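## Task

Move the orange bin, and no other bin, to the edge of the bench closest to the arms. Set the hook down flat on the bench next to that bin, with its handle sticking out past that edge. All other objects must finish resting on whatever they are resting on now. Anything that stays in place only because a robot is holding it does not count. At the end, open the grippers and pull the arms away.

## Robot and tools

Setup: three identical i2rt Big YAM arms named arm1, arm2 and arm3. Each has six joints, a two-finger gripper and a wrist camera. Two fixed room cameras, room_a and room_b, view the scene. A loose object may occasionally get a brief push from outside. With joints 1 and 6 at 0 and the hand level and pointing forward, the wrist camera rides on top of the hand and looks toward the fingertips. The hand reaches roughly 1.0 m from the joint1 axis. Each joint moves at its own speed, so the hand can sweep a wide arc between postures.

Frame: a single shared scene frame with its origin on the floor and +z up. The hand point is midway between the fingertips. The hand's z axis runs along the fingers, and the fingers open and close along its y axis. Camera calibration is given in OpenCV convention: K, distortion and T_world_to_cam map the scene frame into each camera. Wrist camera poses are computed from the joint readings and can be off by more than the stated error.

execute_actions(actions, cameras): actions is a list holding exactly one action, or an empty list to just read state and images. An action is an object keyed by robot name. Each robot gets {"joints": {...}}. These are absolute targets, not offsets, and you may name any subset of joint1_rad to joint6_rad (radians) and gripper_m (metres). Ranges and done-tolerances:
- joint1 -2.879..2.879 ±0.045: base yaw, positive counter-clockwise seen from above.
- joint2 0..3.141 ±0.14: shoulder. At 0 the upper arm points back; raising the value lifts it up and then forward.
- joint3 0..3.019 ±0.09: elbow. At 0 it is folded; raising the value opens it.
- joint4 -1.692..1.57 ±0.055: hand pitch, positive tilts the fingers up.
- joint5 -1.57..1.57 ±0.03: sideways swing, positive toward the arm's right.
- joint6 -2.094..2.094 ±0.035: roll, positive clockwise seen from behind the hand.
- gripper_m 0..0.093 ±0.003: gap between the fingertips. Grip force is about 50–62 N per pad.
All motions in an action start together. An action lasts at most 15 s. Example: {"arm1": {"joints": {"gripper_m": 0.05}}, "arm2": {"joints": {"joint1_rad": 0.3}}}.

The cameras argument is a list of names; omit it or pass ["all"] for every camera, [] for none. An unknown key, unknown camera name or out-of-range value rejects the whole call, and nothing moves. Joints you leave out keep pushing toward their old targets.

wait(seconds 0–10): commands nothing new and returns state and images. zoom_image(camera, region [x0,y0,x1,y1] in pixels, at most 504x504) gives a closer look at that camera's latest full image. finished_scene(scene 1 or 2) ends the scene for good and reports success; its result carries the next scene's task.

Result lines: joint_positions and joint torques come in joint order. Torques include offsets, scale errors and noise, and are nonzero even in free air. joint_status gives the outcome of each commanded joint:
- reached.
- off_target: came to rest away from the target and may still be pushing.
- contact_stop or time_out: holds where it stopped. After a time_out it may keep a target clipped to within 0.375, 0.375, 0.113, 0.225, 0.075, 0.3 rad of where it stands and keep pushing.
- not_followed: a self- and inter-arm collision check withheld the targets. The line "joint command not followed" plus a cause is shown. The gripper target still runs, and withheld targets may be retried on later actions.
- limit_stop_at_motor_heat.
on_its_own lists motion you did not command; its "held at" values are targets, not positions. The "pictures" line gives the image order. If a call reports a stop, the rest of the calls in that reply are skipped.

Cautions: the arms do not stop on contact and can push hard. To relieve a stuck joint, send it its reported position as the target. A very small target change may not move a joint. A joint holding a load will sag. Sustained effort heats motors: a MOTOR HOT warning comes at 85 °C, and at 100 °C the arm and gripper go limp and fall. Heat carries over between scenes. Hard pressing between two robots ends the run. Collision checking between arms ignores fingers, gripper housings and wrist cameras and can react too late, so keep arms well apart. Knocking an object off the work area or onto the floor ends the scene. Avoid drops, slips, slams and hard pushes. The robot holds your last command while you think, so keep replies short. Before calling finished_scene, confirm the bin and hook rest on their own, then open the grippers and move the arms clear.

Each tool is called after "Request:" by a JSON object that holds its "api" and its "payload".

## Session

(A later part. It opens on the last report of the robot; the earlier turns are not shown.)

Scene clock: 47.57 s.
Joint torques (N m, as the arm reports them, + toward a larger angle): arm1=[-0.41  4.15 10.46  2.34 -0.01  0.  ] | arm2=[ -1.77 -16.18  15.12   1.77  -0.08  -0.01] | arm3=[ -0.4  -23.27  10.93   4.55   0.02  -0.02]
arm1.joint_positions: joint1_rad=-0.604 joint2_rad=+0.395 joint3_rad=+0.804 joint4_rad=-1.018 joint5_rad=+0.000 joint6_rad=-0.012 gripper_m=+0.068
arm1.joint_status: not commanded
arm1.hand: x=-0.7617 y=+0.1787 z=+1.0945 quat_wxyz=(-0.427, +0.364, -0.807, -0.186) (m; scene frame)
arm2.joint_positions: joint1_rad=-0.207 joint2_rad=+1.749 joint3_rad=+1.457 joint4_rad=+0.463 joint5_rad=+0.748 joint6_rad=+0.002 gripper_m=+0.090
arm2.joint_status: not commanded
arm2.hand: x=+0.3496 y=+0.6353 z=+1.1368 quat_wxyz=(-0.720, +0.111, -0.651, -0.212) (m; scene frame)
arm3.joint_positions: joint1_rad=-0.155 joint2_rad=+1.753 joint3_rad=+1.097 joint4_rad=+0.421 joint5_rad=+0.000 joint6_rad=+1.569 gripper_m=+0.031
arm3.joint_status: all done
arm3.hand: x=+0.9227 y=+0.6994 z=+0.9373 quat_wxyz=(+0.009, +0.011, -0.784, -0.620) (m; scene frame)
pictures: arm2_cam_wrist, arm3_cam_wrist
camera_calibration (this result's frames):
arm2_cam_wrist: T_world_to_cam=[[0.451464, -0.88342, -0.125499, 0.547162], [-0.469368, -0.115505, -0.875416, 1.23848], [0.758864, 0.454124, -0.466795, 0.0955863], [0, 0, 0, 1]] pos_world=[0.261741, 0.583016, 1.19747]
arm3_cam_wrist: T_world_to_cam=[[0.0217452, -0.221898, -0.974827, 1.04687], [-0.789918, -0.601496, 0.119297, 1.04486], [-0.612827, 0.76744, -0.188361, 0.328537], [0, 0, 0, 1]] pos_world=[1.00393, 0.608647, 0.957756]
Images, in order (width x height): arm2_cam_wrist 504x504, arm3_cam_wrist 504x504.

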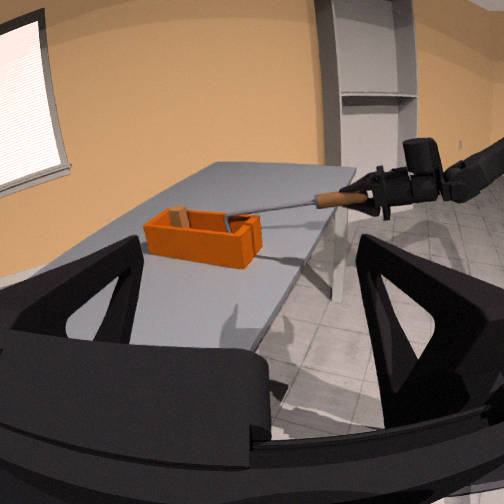

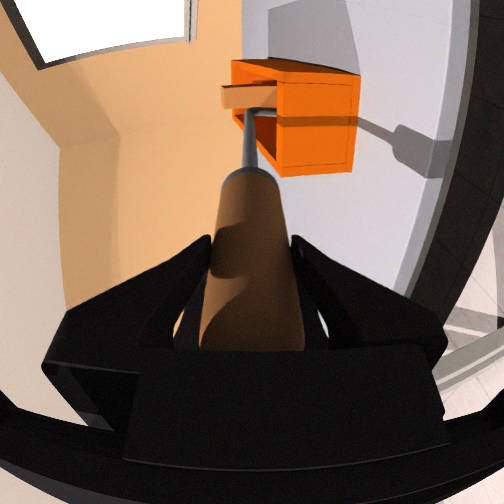

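Request:
{"api": "execute_actions", "payload": {"actions": [{"arm3":{"joints":{"joint2_rad":1.466,"joint3_rad":0.846}}}], "cameras": ["arm2_cam_wrist","arm3_cam_wrist","room_b"]}}

Scene clock: 48.93 s.
Joint torques (N m, as the arm reports them, + toward a larger angle): arm1=[-0.46  4.11 10.44  2.33 -0.01  0.  ] | arm2=[ -1.71 -16.25  15.13   1.77  -0.08  -0.01] | arm3=[ -0.38 -17.75  10.9    4.48   0.    -0.02]
arm1.joint_positions: joint1_rad=-0.604 joint2_rad=+0.395 joint3_rad=+0.804 joint4_rad=-1.018 joint5_rad=+0.000 joint6_rad=-0.012 gripper_m=+0.068
arm1.joint_status: not commanded
arm1.hand: x=-0.7617 y=+0.1787 z=+1.0945 quat_wxyz=(-0.427, +0.364, -0.807, -0.186) (m; scene frame)
arm2.joint_positions: joint1_rad=-0.207 joint2_rad=+1.749 joint3_rad=+1.457 joint4_rad=+0.463 joint5_rad=+0.748 joint6_rad=+0.002 gripper_m=+0.090
arm2.joint_status: not commanded
arm2.hand: x=+0.3496 y=+0.6353 z=+1.1368 quat_wxyz=(-0.720, +0.111, -0.651, -0.212) (m; scene frame)
arm3.joint_positions: joint1_rad=-0.155 joint2_rad=+1.510 joint3_rad=+0.818 joint4_rad=+0.422 joint5_rad=+0.000 joint6_rad=+1.569 gripper_m=+0.031
arm3.joint_status: all done
arm3.hand: x=+0.9254 y=+0.5981 z=+0.9398 quat_wxyz=(+0.009, +0.011, -0.795, -0.606) (m; scene frame)
pictures: arm2_cam_wrist, arm3_cam_wrist, room_b
camera_calibration (this result's frames):
arm2_cam_wrist: T_world_to_cam=[[0.451464, -0.88342, -0.125499, 0.547162], [-0.469368, -0.115505, -0.875416, 1.23848], [0.758864, 0.454124, -0.466795, 0.0955863], [0, 0, 0, 1]] pos_world=[0.261741, 0.583016, 1.19747]
arm3_cam_wrist: T_world_to_cam=[[0.0227006, -0.255945, -0.966425, 1.03841], [-0.789761, -0.59731, 0.139639, 0.964043], [-0.612995, 0.760074, -0.215695, 0.438648], [0, 0, 0, 1]] pos_world=[1.00668, 0.508203, 0.963539]
Images, in order (width x height): arm2_cam_wrist 504x504, arm3_cam_wrist 504x504, room_b 504x504.

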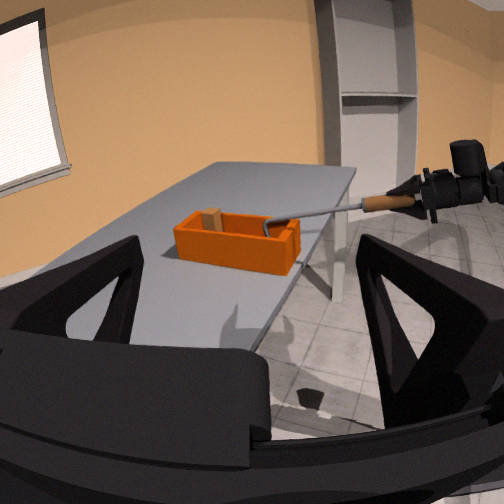

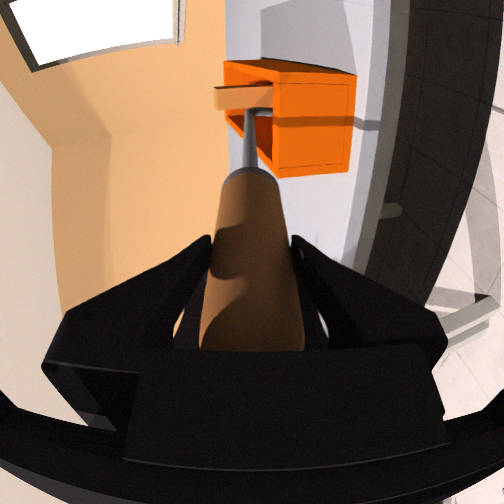

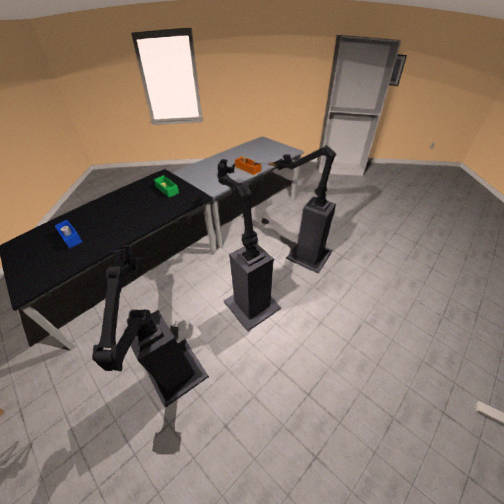

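Request:
{"api": "zoom_image", "payload": {"camera": "arm3_cam_wrist", "region": [300, 50, 430, 200]}}

Request:
{"api": "zoom_image", "payload": {"camera": "arm2_cam_wrist", "region": [230, 190, 350, 310]}}

Region (300, 50, 430, 200) of arm3_cam_wrist's 504x504 image, scaled by 3.360, with more detail than that image has; it fills the left 437 columns of this view, and the rest is white.

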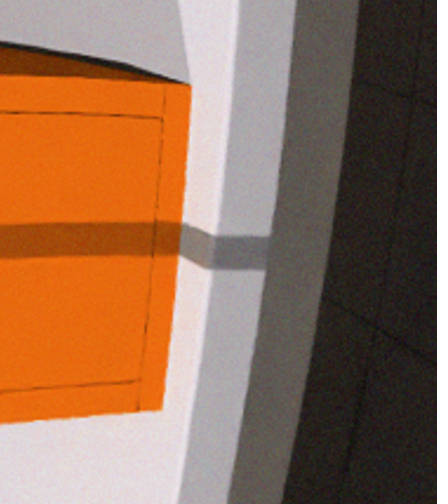

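Region (230, 190, 350, 310) of arm2_cam_wrist's 504x504 image, scaled by 4.200, with more detail than that image has.

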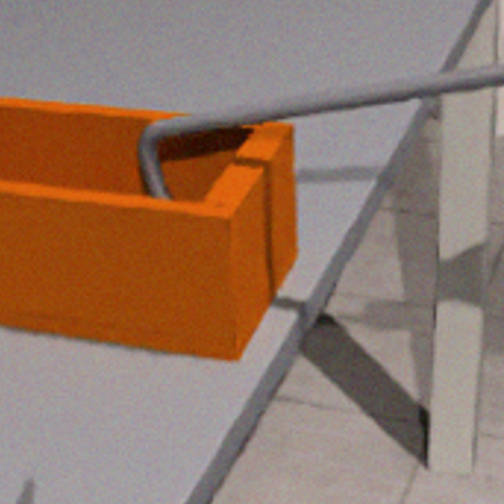

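Request:
{"api": "execute_actions", "payload": {"actions": [{"arm3":{"joints":{"joint2_rad":1.28,"joint3_rad":0.9}}}], "cameras": ["arm2_cam_wrist","arm3_cam_wrist"]}}

Scene clock: 51.27 s.
Joint torques (N m, as the arm reports them, + toward a larger angle): arm1=[-0.46  4.15 10.45  2.33 -0.01  0.  ] | arm2=[ -1.6  -16.22  15.12   1.71  -0.08  -0.01] | arm3=[ -0.53 -13.54  16.18   4.38   0.    -0.04]
arm1.joint_positions: joint1_rad=-0.604 joint2_rad=+0.395 joint3_rad=+0.804 joint4_rad=-1.018 joint5_rad=+0.000 joint6_rad=-0.012 gripper_m=+0.068
arm1.joint_status: not commanded
arm1.hand: x=-0.7617 y=+0.1787 z=+1.0945 quat_wxyz=(-0.427, +0.364, -0.807, -0.186) (m; scene frame)
arm2.joint_positions: joint1_rad=-0.207 joint2_rad=+1.749 joint3_rad=+1.457 joint4_rad=+0.463 joint5_rad=+0.748 joint6_rad=+0.002 gripper_m=+0.090
arm2.joint_status: not commanded
arm2.hand: x=+0.3496 y=+0.6353 z=+1.1368 quat_wxyz=(-0.720, +0.111, -0.651, -0.212) (m; scene frame)
arm3.joint_positions: joint1_rad=-0.155 joint2_rad=+1.299 joint3_rad=+0.821 joint4_rad=+0.425 joint5_rad=+0.000 joint6_rad=+1.569 gripper_m=+0.031
arm3.joint_status: all done
arm3.hand: x=+0.9265 y=+0.5703 z=+1.0614 quat_wxyz=(+0.010, +0.010, -0.725, -0.689) (m; scene frame)
pictures: arm2_cam_wrist, arm3_cam_wrist
camera_calibration (this result's frames):
arm2_cam_wrist: T_world_to_cam=[[0.451464, -0.88342, -0.125499, 0.547162], [-0.469368, -0.115505, -0.875416, 1.23848], [0.758864, 0.454124, -0.466795, 0.0955863], [0, 0, 0, 1]] pos_world=[0.261741, 0.583016, 1.19747]
arm3_cam_wrist: T_world_to_cam=[[0.0167147, -0.0415164, -0.998998, 1.06655], [-0.789844, -0.613185, 0.0122675, 1.07566], [-0.61308, 0.788848, -0.0430407, 0.287101], [0, 0, 0, 1]] pos_world=[1.00779, 0.47738, 1.06464]
Images, in order (width x height): arm2_cam_wrist 504x504, arm3_cam_wrist 504x504.

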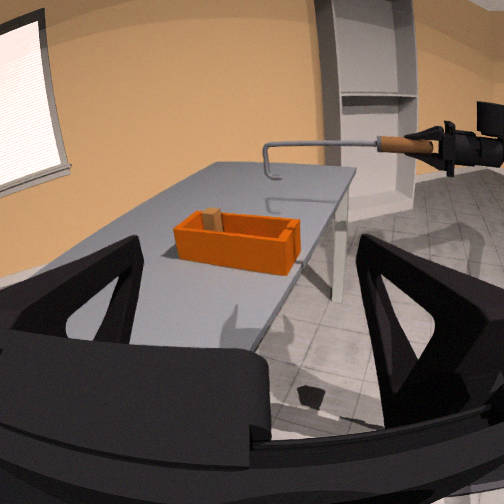

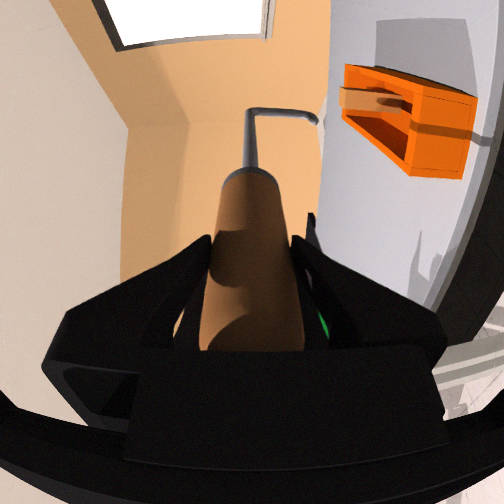

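Request:
{"api": "execute_actions", "payload": {"actions": [{"arm3":{"joints":{"joint1_rad":-0.335,"joint2_rad":1.85,"joint3_rad":1.43,"joint4_rad":0.95,"joint6_rad":1.1}},"arm2":{"joints":{"joint2_rad":1.65,"joint3_rad":1.9,"joint4_rad":-0.25,"joint5_rad":0.85}}}], "cameras": ["arm2_cam_wrist","arm3_cam_wrist","room_a"]}}

Scene clock: 54.77 s.
Joint torques (N m, as the arm reports them, + toward a larger angle): arm1=[-0.47  4.14 10.44  2.33 -0.01  0.  ] | arm2=[ -1.67 -15.78  13.72   1.53  -0.06   0.01] | arm3=[  0.05 -25.31  16.97   4.66  -0.03  -0.32]
arm1.joint_positions: joint1_rad=-0.604 joint2_rad=+0.395 joint3_rad=+0.804 joint4_rad=-1.018 joint5_rad=+0.000 joint6_rad=-0.012 gripper_m=+0.068
arm1.joint_status: not commanded
arm1.hand: x=-0.7617 y=+0.1787 z=+1.0945 quat_wxyz=(-0.427, +0.364, -0.807, -0.186) (m; scene frame)
arm2.joint_positions: joint1_rad=-0.207 joint2_rad=+1.640 joint3_rad=+1.885 joint4_rad=-0.241 joint5_rad=+0.849 joint6_rad=+0.002 gripper_m=+0.090
arm2.joint_status: all done
arm2.hand: x=+0.3447 y=+0.5889 z=+1.3185 quat_wxyz=(-0.697, +0.125, -0.694, -0.129) (m; scene frame)
arm3.joint_positions: joint1_rad=-0.338 joint2_rad=+1.891 joint3_rad=+1.335 joint4_rad=+0.890 joint5_rad=+0.000 joint6_rad=+1.115 gripper_m=+0.031
arm3.joint_status: joint3_rad time_out (moved +0.514 of +0.609); joint4_rad time_out (moved +0.465 of +0.525); the others done
arm3.on_its_own: joint3_rad reads +1.335 and still pushes toward +1.430 since a time_out; joint4_rad reads +0.890 and still pushes toward +0.950 since a time_out
arm3.hand: x=+1.0601 y=+0.7532 z=+1.0840 quat_wxyz=(-0.245, +0.086, -0.573, -0.778) (m; scene frame)
pictures: arm2_cam_wrist, arm3_cam_wrist, room_a
camera_calibration (this result's frames):
arm2_cam_wrist: T_world_to_cam=[[0.354578, -0.934936, -0.0130297, 0.446618], [-0.542467, -0.194343, -0.817288, 1.38487], [0.76158, 0.296861, -0.576081, 0.440927], [0, 0, 0, 1]] pos_world=[0.257085, 0.555805, 1.39167]
arm3_cam_wrist: T_world_to_cam=[[0.493579, 0.227577, -0.839397, 0.213268], [-0.776478, -0.319426, -0.543184, 1.65969], [-0.391742, 0.919878, 0.0190465, -0.174902], [0, 0, 0, 1]] pos_world=[1.11493, 0.642503, 1.08387]
Images, in order (width x height): arm2_cam_wrist 504x504, arm3_cam_wrist 504x504, room_a 504x504.

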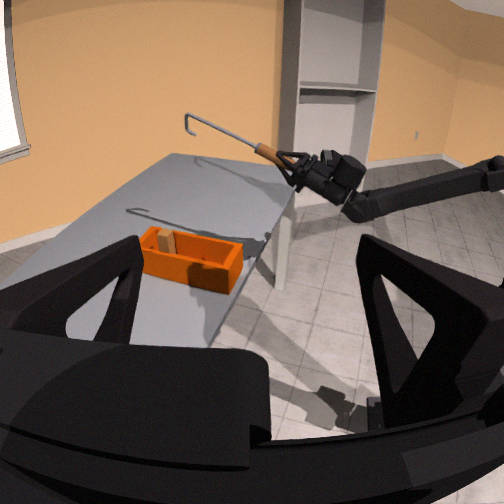

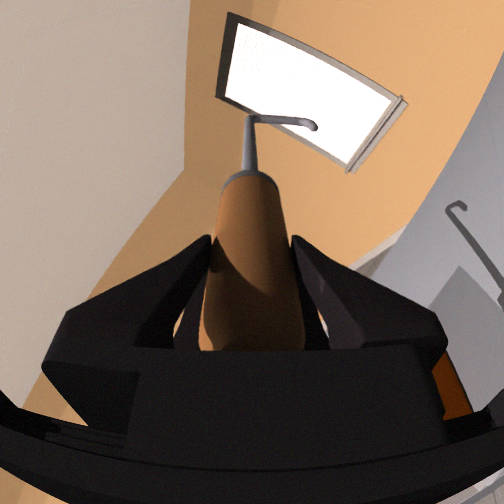

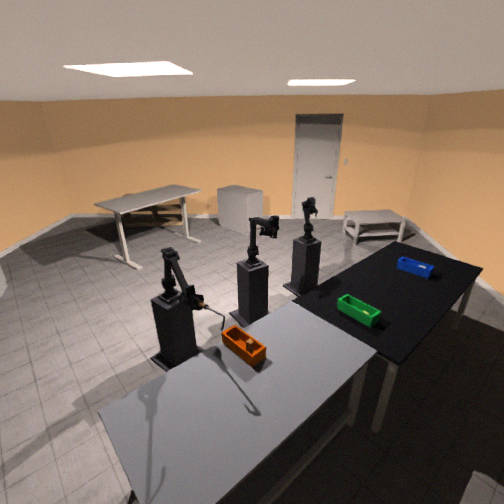

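Request:
{"api": "execute_actions", "payload": {"actions": [{"arm3":{"joints":{"joint2_rad":2.11,"joint3_rad":1.39,"joint4_rad":0.93}}}], "cameras": ["arm2_cam_wrist","arm3_cam_wrist","room_a"]}}

Scene clock: 56.27 s.
Joint torques (N m, as the arm reports them, + toward a larger angle): arm1=[-0.42  4.12 10.45  2.34 -0.01  0.  ] | arm2=[ -1.68 -15.64  13.84   1.56  -0.05   0.  ] | arm3=[ -0.04 -31.1   12.17   4.43  -0.02  -0.3 ]
arm1.joint_positions: joint1_rad=-0.604 joint2_rad=+0.395 joint3_rad=+0.804 joint4_rad=-1.018 joint5_rad=+0.000 joint6_rad=-0.012 gripper_m=+0.068
arm1.joint_status: not commanded
arm1.hand: x=-0.7617 y=+0.1787 z=+1.0945 quat_wxyz=(-0.427, +0.364, -0.807, -0.186) (m; scene frame)
arm2.joint_positions: joint1_rad=-0.207 joint2_rad=+1.640 joint3_rad=+1.885 joint4_rad=-0.241 joint5_rad=+0.849 joint6_rad=+0.002 gripper_m=+0.090
arm2.joint_status: not commanded
arm2.hand: x=+0.3447 y=+0.5889 z=+1.3185 quat_wxyz=(-0.697, +0.125, -0.694, -0.129) (m; scene frame)
arm3.joint_positions: joint1_rad=-0.337 joint2_rad=+2.193 joint3_rad=+1.334 joint4_rad=+0.879 joint5_rad=+0.000 joint6_rad=+1.113 gripper_m=+0.031
arm3.joint_status: all done
arm3.hand: x=+1.0635 y=+0.7845 z=+0.8517 quat_wxyz=(-0.215, +0.105, -0.691, -0.682) (m; scene frame)
pictures: arm2_cam_wrist, arm3_cam_wrist, room_a
camera_calibration (this result's frames):
arm2_cam_wrist: T_world_to_cam=[[0.354578, -0.934936, -0.0130297, 0.446618], [-0.542467, -0.194343, -0.817288, 1.38487], [0.76158, 0.296861, -0.576081, 0.440927], [0, 0, 0, 1]] pos_world=[0.257085, 0.555805, 1.39167]
arm3_cam_wrist: T_world_to_cam=[[0.453075, -0.041254, -0.890517, 0.306999], [-0.797615, -0.464916, -0.38427, 1.54739], [-0.398163, 0.884393, -0.243547, 0.0603776], [0, 0, 0, 1]] pos_world=[1.11917, 0.678676, 0.88271]
Images, in order (width x height): arm2_cam_wrist 504x504, arm3_cam_wrist 504x504, room_a 504x504.

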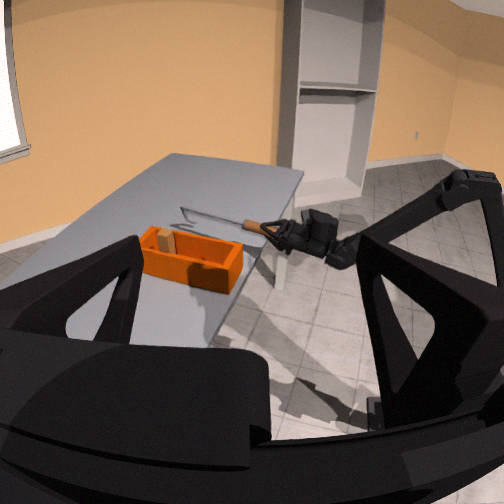

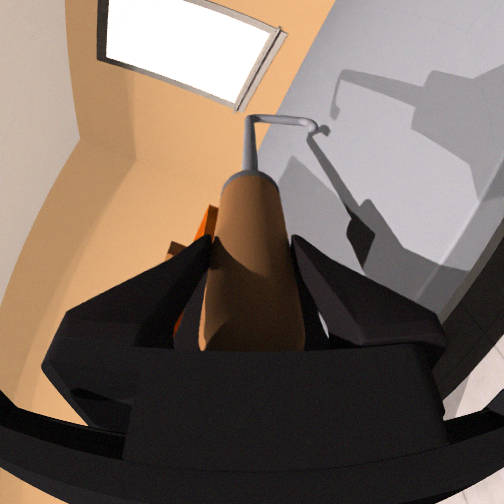

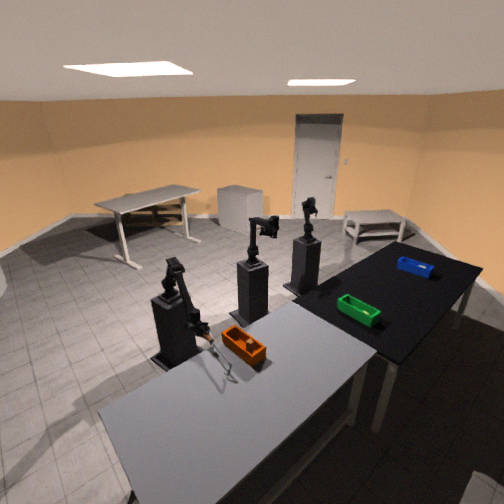

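Request:
{"api": "execute_actions", "payload": {"actions": [{"arm3":{"joints":{"joint2_rad":2.22,"joint6_rad":-0.015}}}], "cameras": ["arm2_cam_wrist","arm3_cam_wrist","room_a"]}}

Scene clock: 58.40 s.
Joint torques (N m, as the arm reports them, + toward a larger angle): arm1=[-0.45  4.1  10.45  2.33 -0.01  0.  ] | arm2=[ -1.56 -15.65  13.82   1.53  -0.05   0.  ] | arm3=[  0.21 -25.    11.89   3.98   0.05  -0.26]
arm1.joint_positions: joint1_rad=-0.604 joint2_rad=+0.395 joint3_rad=+0.804 joint4_rad=-1.018 joint5_rad=+0.000 joint6_rad=-0.012 gripper_m=+0.068
arm1.joint_status: not commanded
arm1.hand: x=-0.7617 y=+0.1787 z=+1.0945 quat_wxyz=(-0.427, +0.364, -0.807, -0.186) (m; scene frame)
arm2.joint_positions: joint1_rad=-0.207 joint2_rad=+1.640 joint3_rad=+1.885 joint4_rad=-0.241 joint5_rad=+0.849 joint6_rad=+0.002 gripper_m=+0.090
arm2.joint_status: not commanded
arm2.hand: x=+0.3447 y=+0.5889 z=+1.3185 quat_wxyz=(-0.697, +0.125, -0.694, -0.129) (m; scene frame)
arm3.joint_positions: joint1_rad=-0.336 joint2_rad=+2.234 joint3_rad=+1.334 joint4_rad=+0.892 joint5_rad=-0.002 joint6_rad=+0.002 gripper_m=+0.031
arm3.joint_status: all done
arm3.hand: x=+1.0619 y=+0.7835 z=+0.8231 quat_wxyz=(-0.534, +0.461, -0.539, -0.461) (m; scene frame)
pictures: arm2_cam_wrist, arm3_cam_wrist, room_a
camera_calibration (this result's frames):
arm2_cam_wrist: T_world_to_cam=[[0.354578, -0.934936, -0.0130297, 0.446618], [-0.542467, -0.194343, -0.817288, 1.38487], [0.76158, 0.296861, -0.576081, 0.440927], [0, 0, 0, 1]] pos_world=[0.257085, 0.555805, 1.39167]
arm3_cam_wrist: T_world_to_cam=[[0.989793, -0.142089, 0.0109389, -0.950665], [-0.0758325, -0.590127, -0.803741, 1.2116], [0.120658, 0.794708, -0.594879, -0.137862], [0, 0, 0, 1]] pos_world=[1.04947, 0.689477, 0.902198]
Images, in order (width x height): arm2_cam_wrist 504x504, arm3_cam_wrist 504x504, room_a 504x504.

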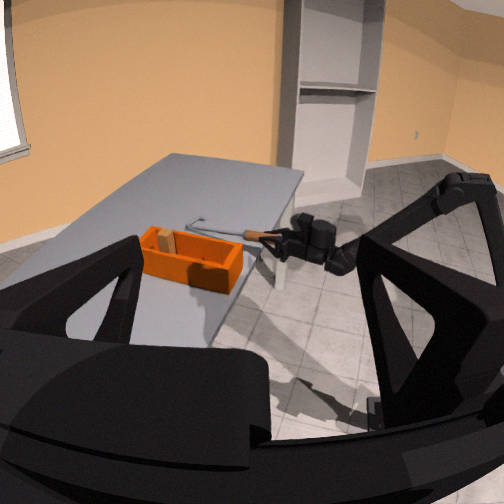

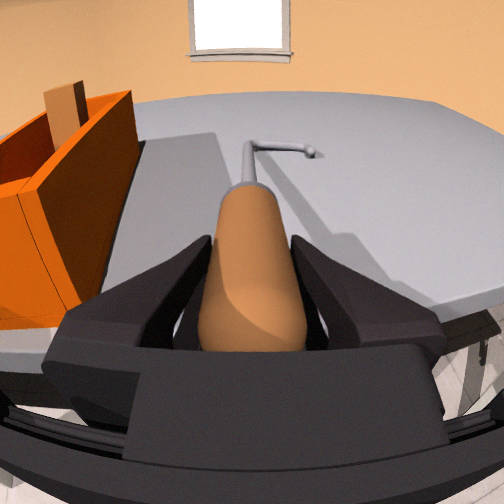

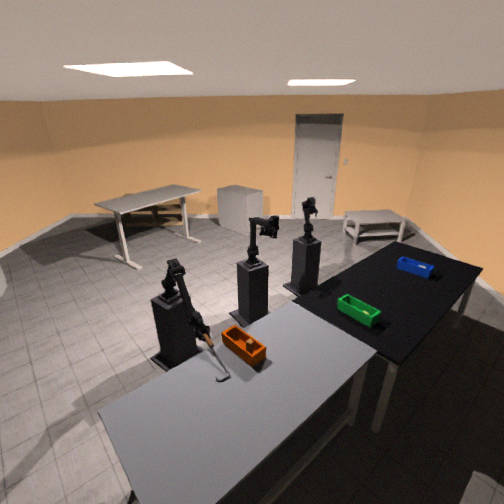

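Request:
{"api": "execute_actions", "payload": {"actions": [{"arm3":{"joints":{"joint2_rad":2.295,"joint4_rad":1.105}}}], "cameras": ["arm2_cam_wrist","arm3_cam_wrist","room_a"]}}

Scene clock: 60.17 s.
Joint torques (N m, as the arm reports them, + toward a larger angle): arm1=[-0.47  4.12 10.45  2.33 -0.01  0.  ] | arm2=[ -1.72 -15.55  13.8    1.51  -0.05   0.  ] | arm3=[  0.25 -26.62  11.13   4.64   0.04  -0.2 ]
arm1.joint_positions: joint1_rad=-0.604 joint2_rad=+0.395 joint3_rad=+0.804 joint4_rad=-1.018 joint5_rad=+0.000 joint6_rad=-0.012 gripper_m=+0.068
arm1.joint_status: not commanded
arm1.hand: x=-0.7617 y=+0.1787 z=+1.0945 quat_wxyz=(-0.427, +0.364, -0.807, -0.186) (m; scene frame)
arm2.joint_positions: joint1_rad=-0.207 joint2_rad=+1.640 joint3_rad=+1.885 joint4_rad=-0.241 joint5_rad=+0.849 joint6_rad=+0.002 gripper_m=+0.090
arm2.joint_status: not commanded
arm2.hand: x=+0.3447 y=+0.5889 z=+1.3185 quat_wxyz=(-0.697, +0.125, -0.694, -0.129) (m; scene frame)
arm3.joint_positions: joint1_rad=-0.336 joint2_rad=+2.320 joint3_rad=+1.334 joint4_rad=+1.053 joint5_rad=-0.002 joint6_rad=-0.003 gripper_m=+0.031
arm3.joint_status: all done
arm3.hand: x=+1.0609 y=+0.7775 z=+0.7961 quat_wxyz=(-0.555, +0.445, -0.517, -0.476) (m; scene frame)
pictures: arm2_cam_wrist, arm3_cam_wrist, room_a
camera_calibration (this result's frames):
arm2_cam_wrist: T_world_to_cam=[[0.354578, -0.934936, -0.0130297, 0.446618], [-0.542467, -0.194343, -0.817288, 1.38487], [0.76158, 0.296861, -0.576081, 0.440927], [0, 0, 0, 1]] pos_world=[0.257085, 0.555805, 1.39167]
arm3_cam_wrist: T_world_to_cam=[[0.989508, -0.143477, 0.016989, -0.953665], [-0.0623949, -0.530422, -0.845435, 1.15878], [0.130312, 0.835504, -0.533809, -0.239604], [0, 0, 0, 1]] pos_world=[1.04718, 0.678002, 0.86797]
Images, in order (width x height): arm2_cam_wrist 504x504, arm3_cam_wrist 504x504, room_a 504x504.

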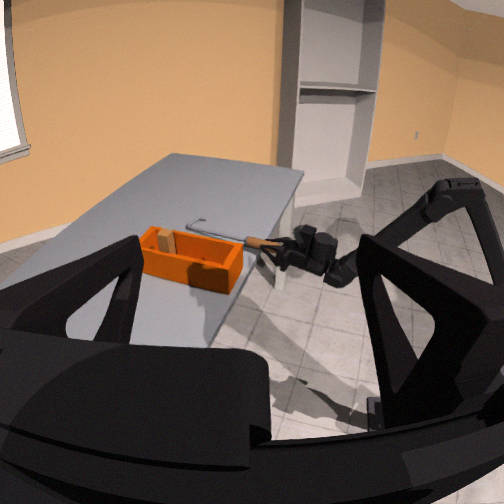

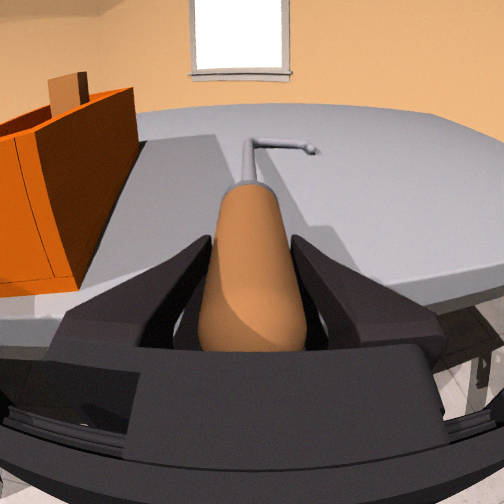

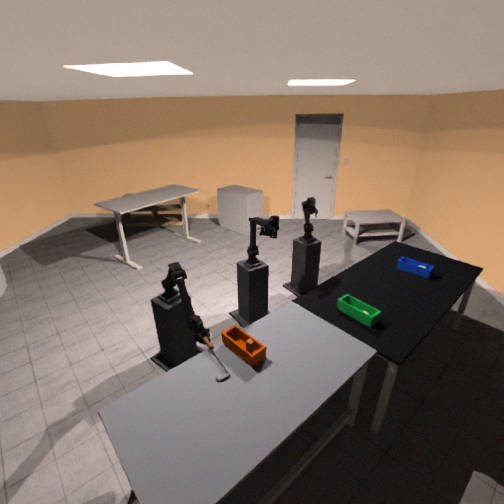

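Request:
{"api": "zoom_image", "payload": {"camera": "arm2_cam_wrist", "region": [170, 200, 330, 300]}}

Request:
{"api": "zoom_image", "payload": {"camera": "room_a", "region": [170, 300, 280, 400]}}

Request:
{"api": "zoom_image", "payload": {"camera": "arm3_cam_wrist", "region": [170, 120, 400, 330]}}

Region (170, 200, 330, 300) of arm2_cam_wrist's 504x504 image, scaled by 3.150, with more detail than that image has; it fills the top 315 rows of this view, and the rest is white.

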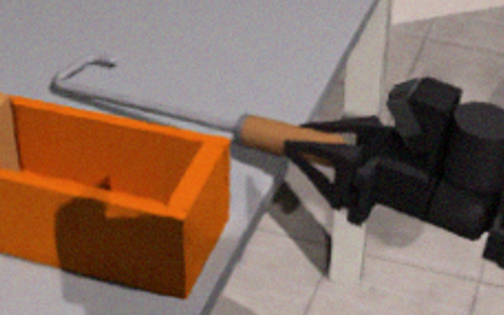

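Region (170, 300, 280, 400) of room_a's 504x504 image, scaled by 4.582, with more detail than that image has; it fills the top 458 rows of this view, and the rest is white.

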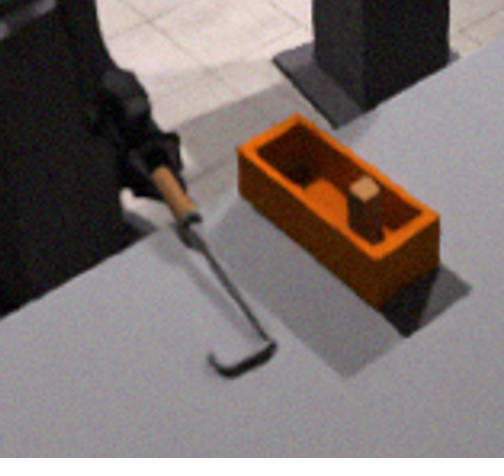

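Region (170, 120, 400, 330) of arm3_cam_wrist's 504x504 image, scaled by 2.191, with more detail than that image has; it fills the top 460 rows of this view, and the rest is white.

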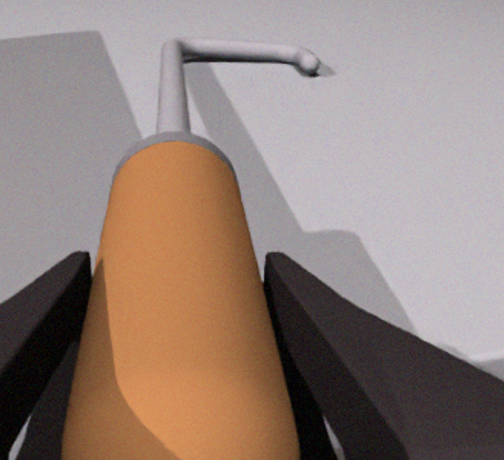

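Request:
{"api": "execute_actions", "payload": {"actions": [{"arm3":{"joints":{"joint2_rad":2.33,"joint4_rad":1.145}}}], "cameras": ["arm2_cam_wrist","arm3_cam_wrist"]}}

Request:
{"api": "zoom_image", "payload": {"camera": "arm2_cam_wrist", "region": [170, 200, 330, 300]}}

Scene clock: 61.23 s.
Joint torques (N m, as the arm reports them, + toward a larger angle): arm1=[-0.44  4.15 10.45  2.33 -0.01  0.  ] | arm2=[ -1.61 -15.53  13.83   1.53  -0.05   0.01] | arm3=[  0.07 -25.82  10.9    4.47   0.06  -0.21]
arm1.joint_positions: joint1_rad=-0.604 joint2_rad=+0.395 joint3_rad=+0.804 joint4_rad=-1.018 joint5_rad=+0.000 joint6_rad=-0.012 gripper_m=+0.068
arm1.joint_status: not commanded
arm1.hand: x=-0.7617 y=+0.1787 z=+1.0945 quat_wxyz=(-0.427, +0.364, -0.807, -0.186) (m; scene frame)
arm2.joint_positions: joint1_rad=-0.207 joint2_rad=+1.640 joint3_rad=+1.885 joint4_rad=-0.241 joint5_rad=+0.849 joint6_rad=+0.002 gripper_m=+0.090
arm2.joint_status: not commanded
arm2.hand: x=+0.3447 y=+0.5889 z=+1.3185 quat_wxyz=(-0.697, +0.125, -0.694, -0.129) (m; scene frame)
arm3.joint_positions: joint1_rad=-0.336 joint2_rad=+2.344 joint3_rad=+1.334 joint4_rad=+1.095 joint5_rad=-0.002 joint6_rad=-0.003 gripper_m=+0.031
arm3.joint_status: all done
arm3.hand: x=+1.0605 y=+0.7750 z=+0.7883 quat_wxyz=(-0.559, +0.440, -0.512, -0.480) (m; scene frame)
pictures: arm2_cam_wrist, arm3_cam_wrist
camera_calibration (this result's frames):
arm2_cam_wrist: T_world_to_cam=[[0.354578, -0.934936, -0.0130297, 0.446618], [-0.542467, -0.194343, -0.817288, 1.38487], [0.76158, 0.296861, -0.576081, 0.440927], [0, 0, 0, 1]] pos_world=[0.257085, 0.555805, 1.39167]
arm3_cam_wrist: T_world_to_cam=[[0.989453, -0.143837, 0.0171481, -0.953277], [-0.0600512, -0.515031, -0.855065, 1.14405], [0.131822, 0.845017, -0.518236, -0.26285], [0, 0, 0, 1]] pos_world=[1.04657, 0.674215, 0.858363]
Images, in order (width x height): arm2_cam_wrist 504x504, arm3_cam_wrist 504x504.

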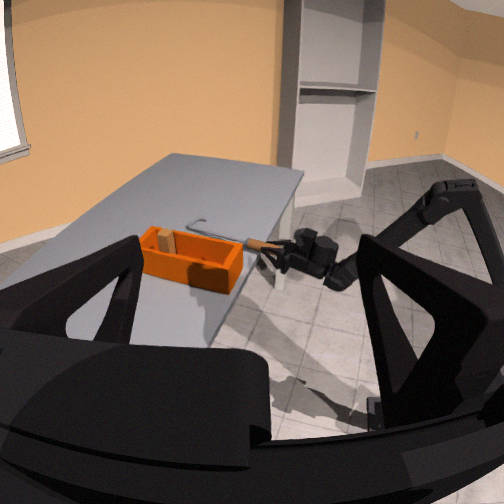

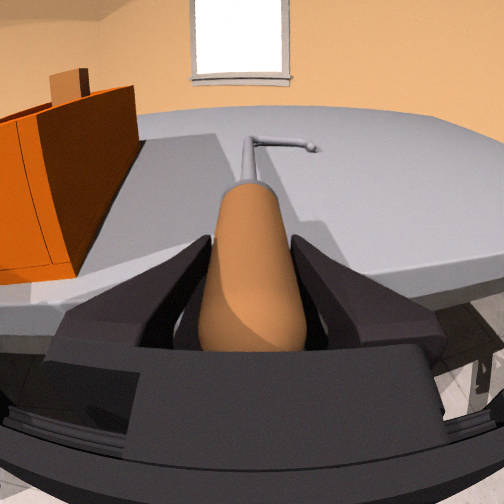

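Region (170, 200, 330, 300) of arm2_cam_wrist's 504x504 image, scaled by 3.150, with more detail than that image has; it fills the top 315 rows of this view, and the rest is white.

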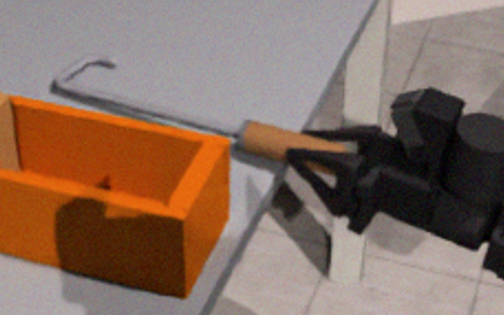

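The hook is essentially down on the bench; releasing.

Request:
{"api": "execute_actions", "payload": {"actions": [{"arm3":{"joints":{"gripper_m":0.065,"joint4_rad":1.11,"joint3_rad":1.36}}}], "cameras": ["arm2_cam_wrist","arm3_cam_wrist"]}}

Scene clock: 62.03 s.
Joint torques (N m, as the arm reports them, + toward a larger angle): arm1=[-0.44  4.14 10.45  2.33 -0.01  0.  ] | arm2=[ -1.64 -15.55  13.79   1.52  -0.05   0.  ] | arm3=[ -0.1  -25.89   8.43   2.9    0.05  -0.2 ]
arm1.joint_positions: joint1_rad=-0.604 joint2_rad=+0.395 joint3_rad=+0.804 joint4_rad=-1.018 joint5_rad=+0.000 joint6_rad=-0.012 gripper_m=+0.068
arm1.joint_status: not commanded
arm1.hand: x=-0.7617 y=+0.1787 z=+1.0945 quat_wxyz=(-0.427, +0.364, -0.807, -0.186) (m; scene frame)
arm2.joint_positions: joint1_rad=-0.207 joint2_rad=+1.640 joint3_rad=+1.885 joint4_rad=-0.241 joint5_rad=+0.849 joint6_rad=+0.002 gripper_m=+0.090
arm2.joint_status: not commanded
arm2.hand: x=+0.3447 y=+0.5889 z=+1.3185 quat_wxyz=(-0.697, +0.125, -0.694, -0.129) (m; scene frame)
arm3.joint_positions: joint1_rad=-0.336 joint2_rad=+2.344 joint3_rad=+1.334 joint4_rad=+1.095 joint5_rad=-0.002 joint6_rad=-0.004 gripper_m=+0.065
arm3.joint_status: all done
arm3.hand: x=+1.0606 y=+0.7750 z=+0.7886 quat_wxyz=(-0.560, +0.440, -0.512, -0.480) (m; scene frame)
pictures: arm2_cam_wrist, arm3_cam_wrist
camera_calibration (this result's frames):
arm2_cam_wrist: T_world_to_cam=[[0.354578, -0.934936, -0.0130297, 0.446618], [-0.542467, -0.194343, -0.817288, 1.38487], [0.76158, 0.296861, -0.576081, 0.440927], [0, 0, 0, 1]] pos_world=[0.257085, 0.555805, 1.39167]
arm3_cam_wrist: T_world_to_cam=[[0.989386, -0.144253, 0.0174977, -0.953232], [-0.0599221, -0.514729, -0.855256, 1.14409], [0.13238, 0.84513, -0.51791, -0.263661], [0, 0, 0, 1]] pos_world=[1.04657, 0.674217, 0.858615]
Images, in order (width x height): arm2_cam_wrist 504x504, arm3_cam_wrist 504x504.

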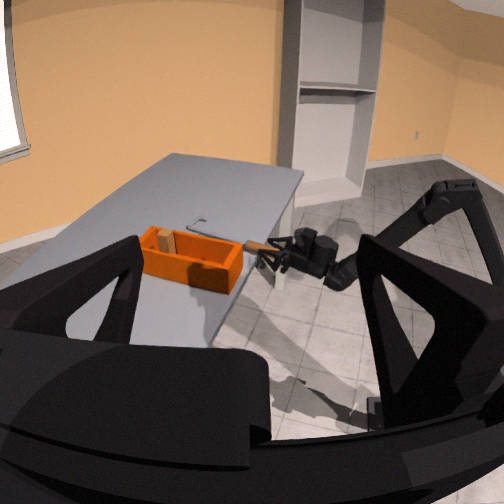

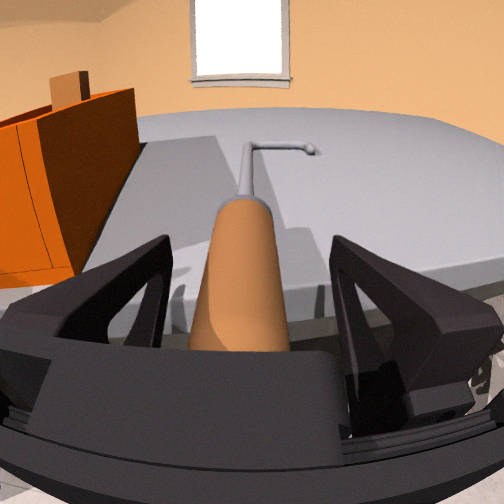

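Request:
{"api": "execute_actions", "payload": {"actions": [{"arm3":{"joints":{"joint2_rad":1.3,"joint3_rad":0.55,"joint4_rad":0.85}},"arm2":{"joints":{"joint2_rad":1.0,"joint3_rad":1.2,"joint5_rad":0.6}}}]}}

Scene clock: 63.73 s.
Joint torques (N m, as the arm reports them, + toward a larger angle): arm1=[-0.46  4.14 10.45  2.33 -0.01  0.  ] | arm2=[-1.47 -6.43 12.7   1.72 -0.15  0.  ] | arm3=[  0.15 -10.92   8.25   1.93   0.05  -0.2 ]
arm1.joint_positions: joint1_rad=-0.604 joint2_rad=+0.395 joint3_rad=+0.804 joint4_rad=-1.018 joint5_rad=+0.000 joint6_rad=-0.012 gripper_m=+0.068
arm1.joint_status: not commanded
arm1.hand: x=-0.7617 y=+0.1787 z=+1.0945 quat_wxyz=(-0.427, +0.364, -0.807, -0.186) (m; scene frame)
arm2.joint_positions: joint1_rad=-0.207 joint2_rad=+1.002 joint3_rad=+1.200 joint4_rad=-0.244 joint5_rad=+0.602 joint6_rad=+0.002 gripper_m=+0.090
arm2.joint_status: all done
arm2.hand: x=+0.2415 y=+0.4045 z=+1.2730 quat_wxyz=(-0.665, +0.224, -0.684, -0.200) (m; scene frame)
arm3.joint_positions: joint1_rad=-0.336 joint2_rad=+1.314 joint3_rad=+0.549 joint4_rad=+0.858 joint5_rad=-0.002 joint6_rad=-0.004 gripper_m=+0.065
arm3.joint_status: all done
arm3.hand: x=+1.0198 y=+0.5063 z=+1.0086 quat_wxyz=(-0.562, +0.438, -0.510, -0.482) (m; scene frame)
pictures: arm1_cam_wrist, arm2_cam_wrist, arm3_cam_wrist, room_a, room_b
camera_calibration (this result's frames):
arm1_cam_wrist: T_world_to_cam=[[0.750886, -0.660246, 0.0156653, 0.676859], [-0.617691, -0.710488, -0.337141, 0.0288392], [0.233726, 0.243478, -0.941324, 1.28845], [0, 0, 0, 1]] pos_world=[-0.791575, 0.153674, 1.21197]
arm2_cam_wrist: T_world_to_cam=[[0.572227, -0.819946, 0.015665, 0.174628], [-0.49168, -0.358298, -0.793646, 1.27981], [0.656359, 0.446443, -0.608179, 0.553879], [0, 0, 0, 1]] pos_world=[0.165785, 0.354462, 1.34984]
arm3_cam_wrist: T_world_to_cam=[[0.989362, -0.144414, 0.0175619, -0.955462], [-0.0588878, -0.50794, -0.859377, 1.19116], [0.133026, 0.849201, -0.51104, 0.0731751], [0, 0, 0, 1]] pos_world=[1.00571, 0.404915, 1.07783]
Images, in order (width x height): arm1_cam_wrist 504x504, arm2_cam_wrist 504x504, arm3_cam_wrist 504x504, room_a 504x504, room_b 504x504.

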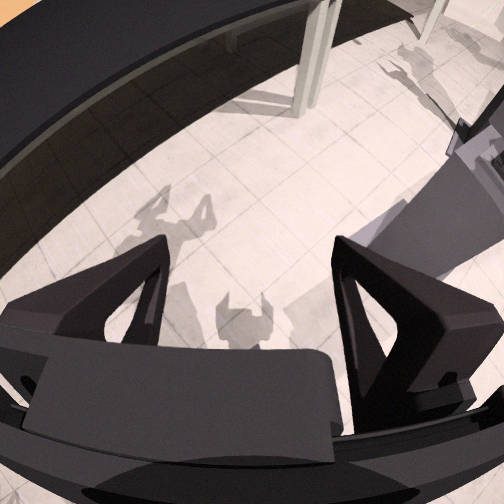

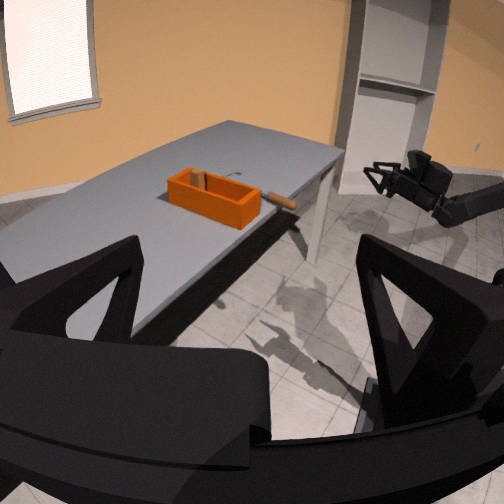

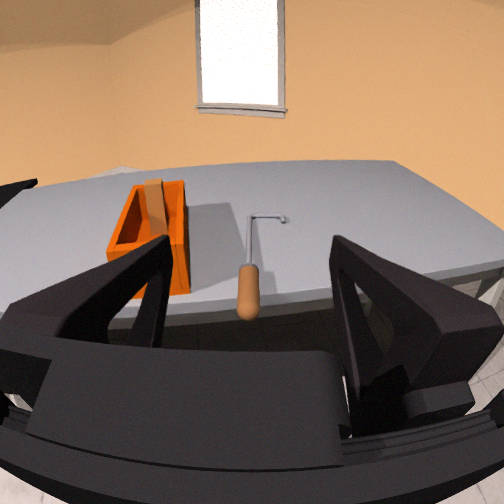

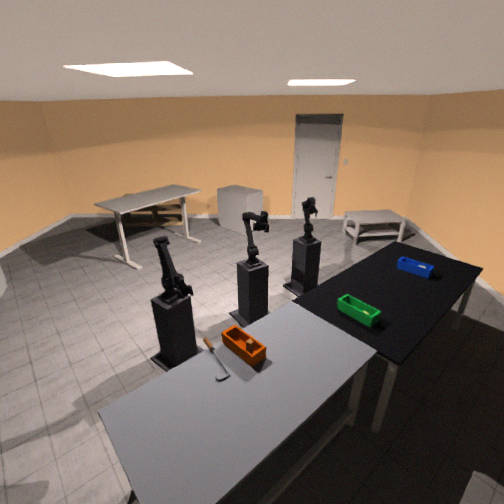

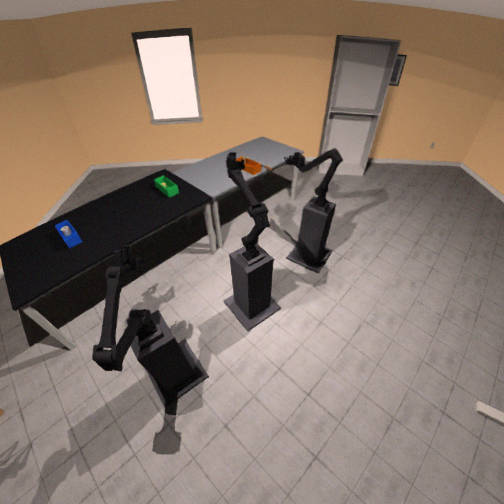

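The orange bin is at the edge, the hook lies flat beside it with its handle overhanging, and all arms are clear.

Request:
{"api": "finished_scene", "payload": {"scene": 2}}

The scene is finished: the task was done.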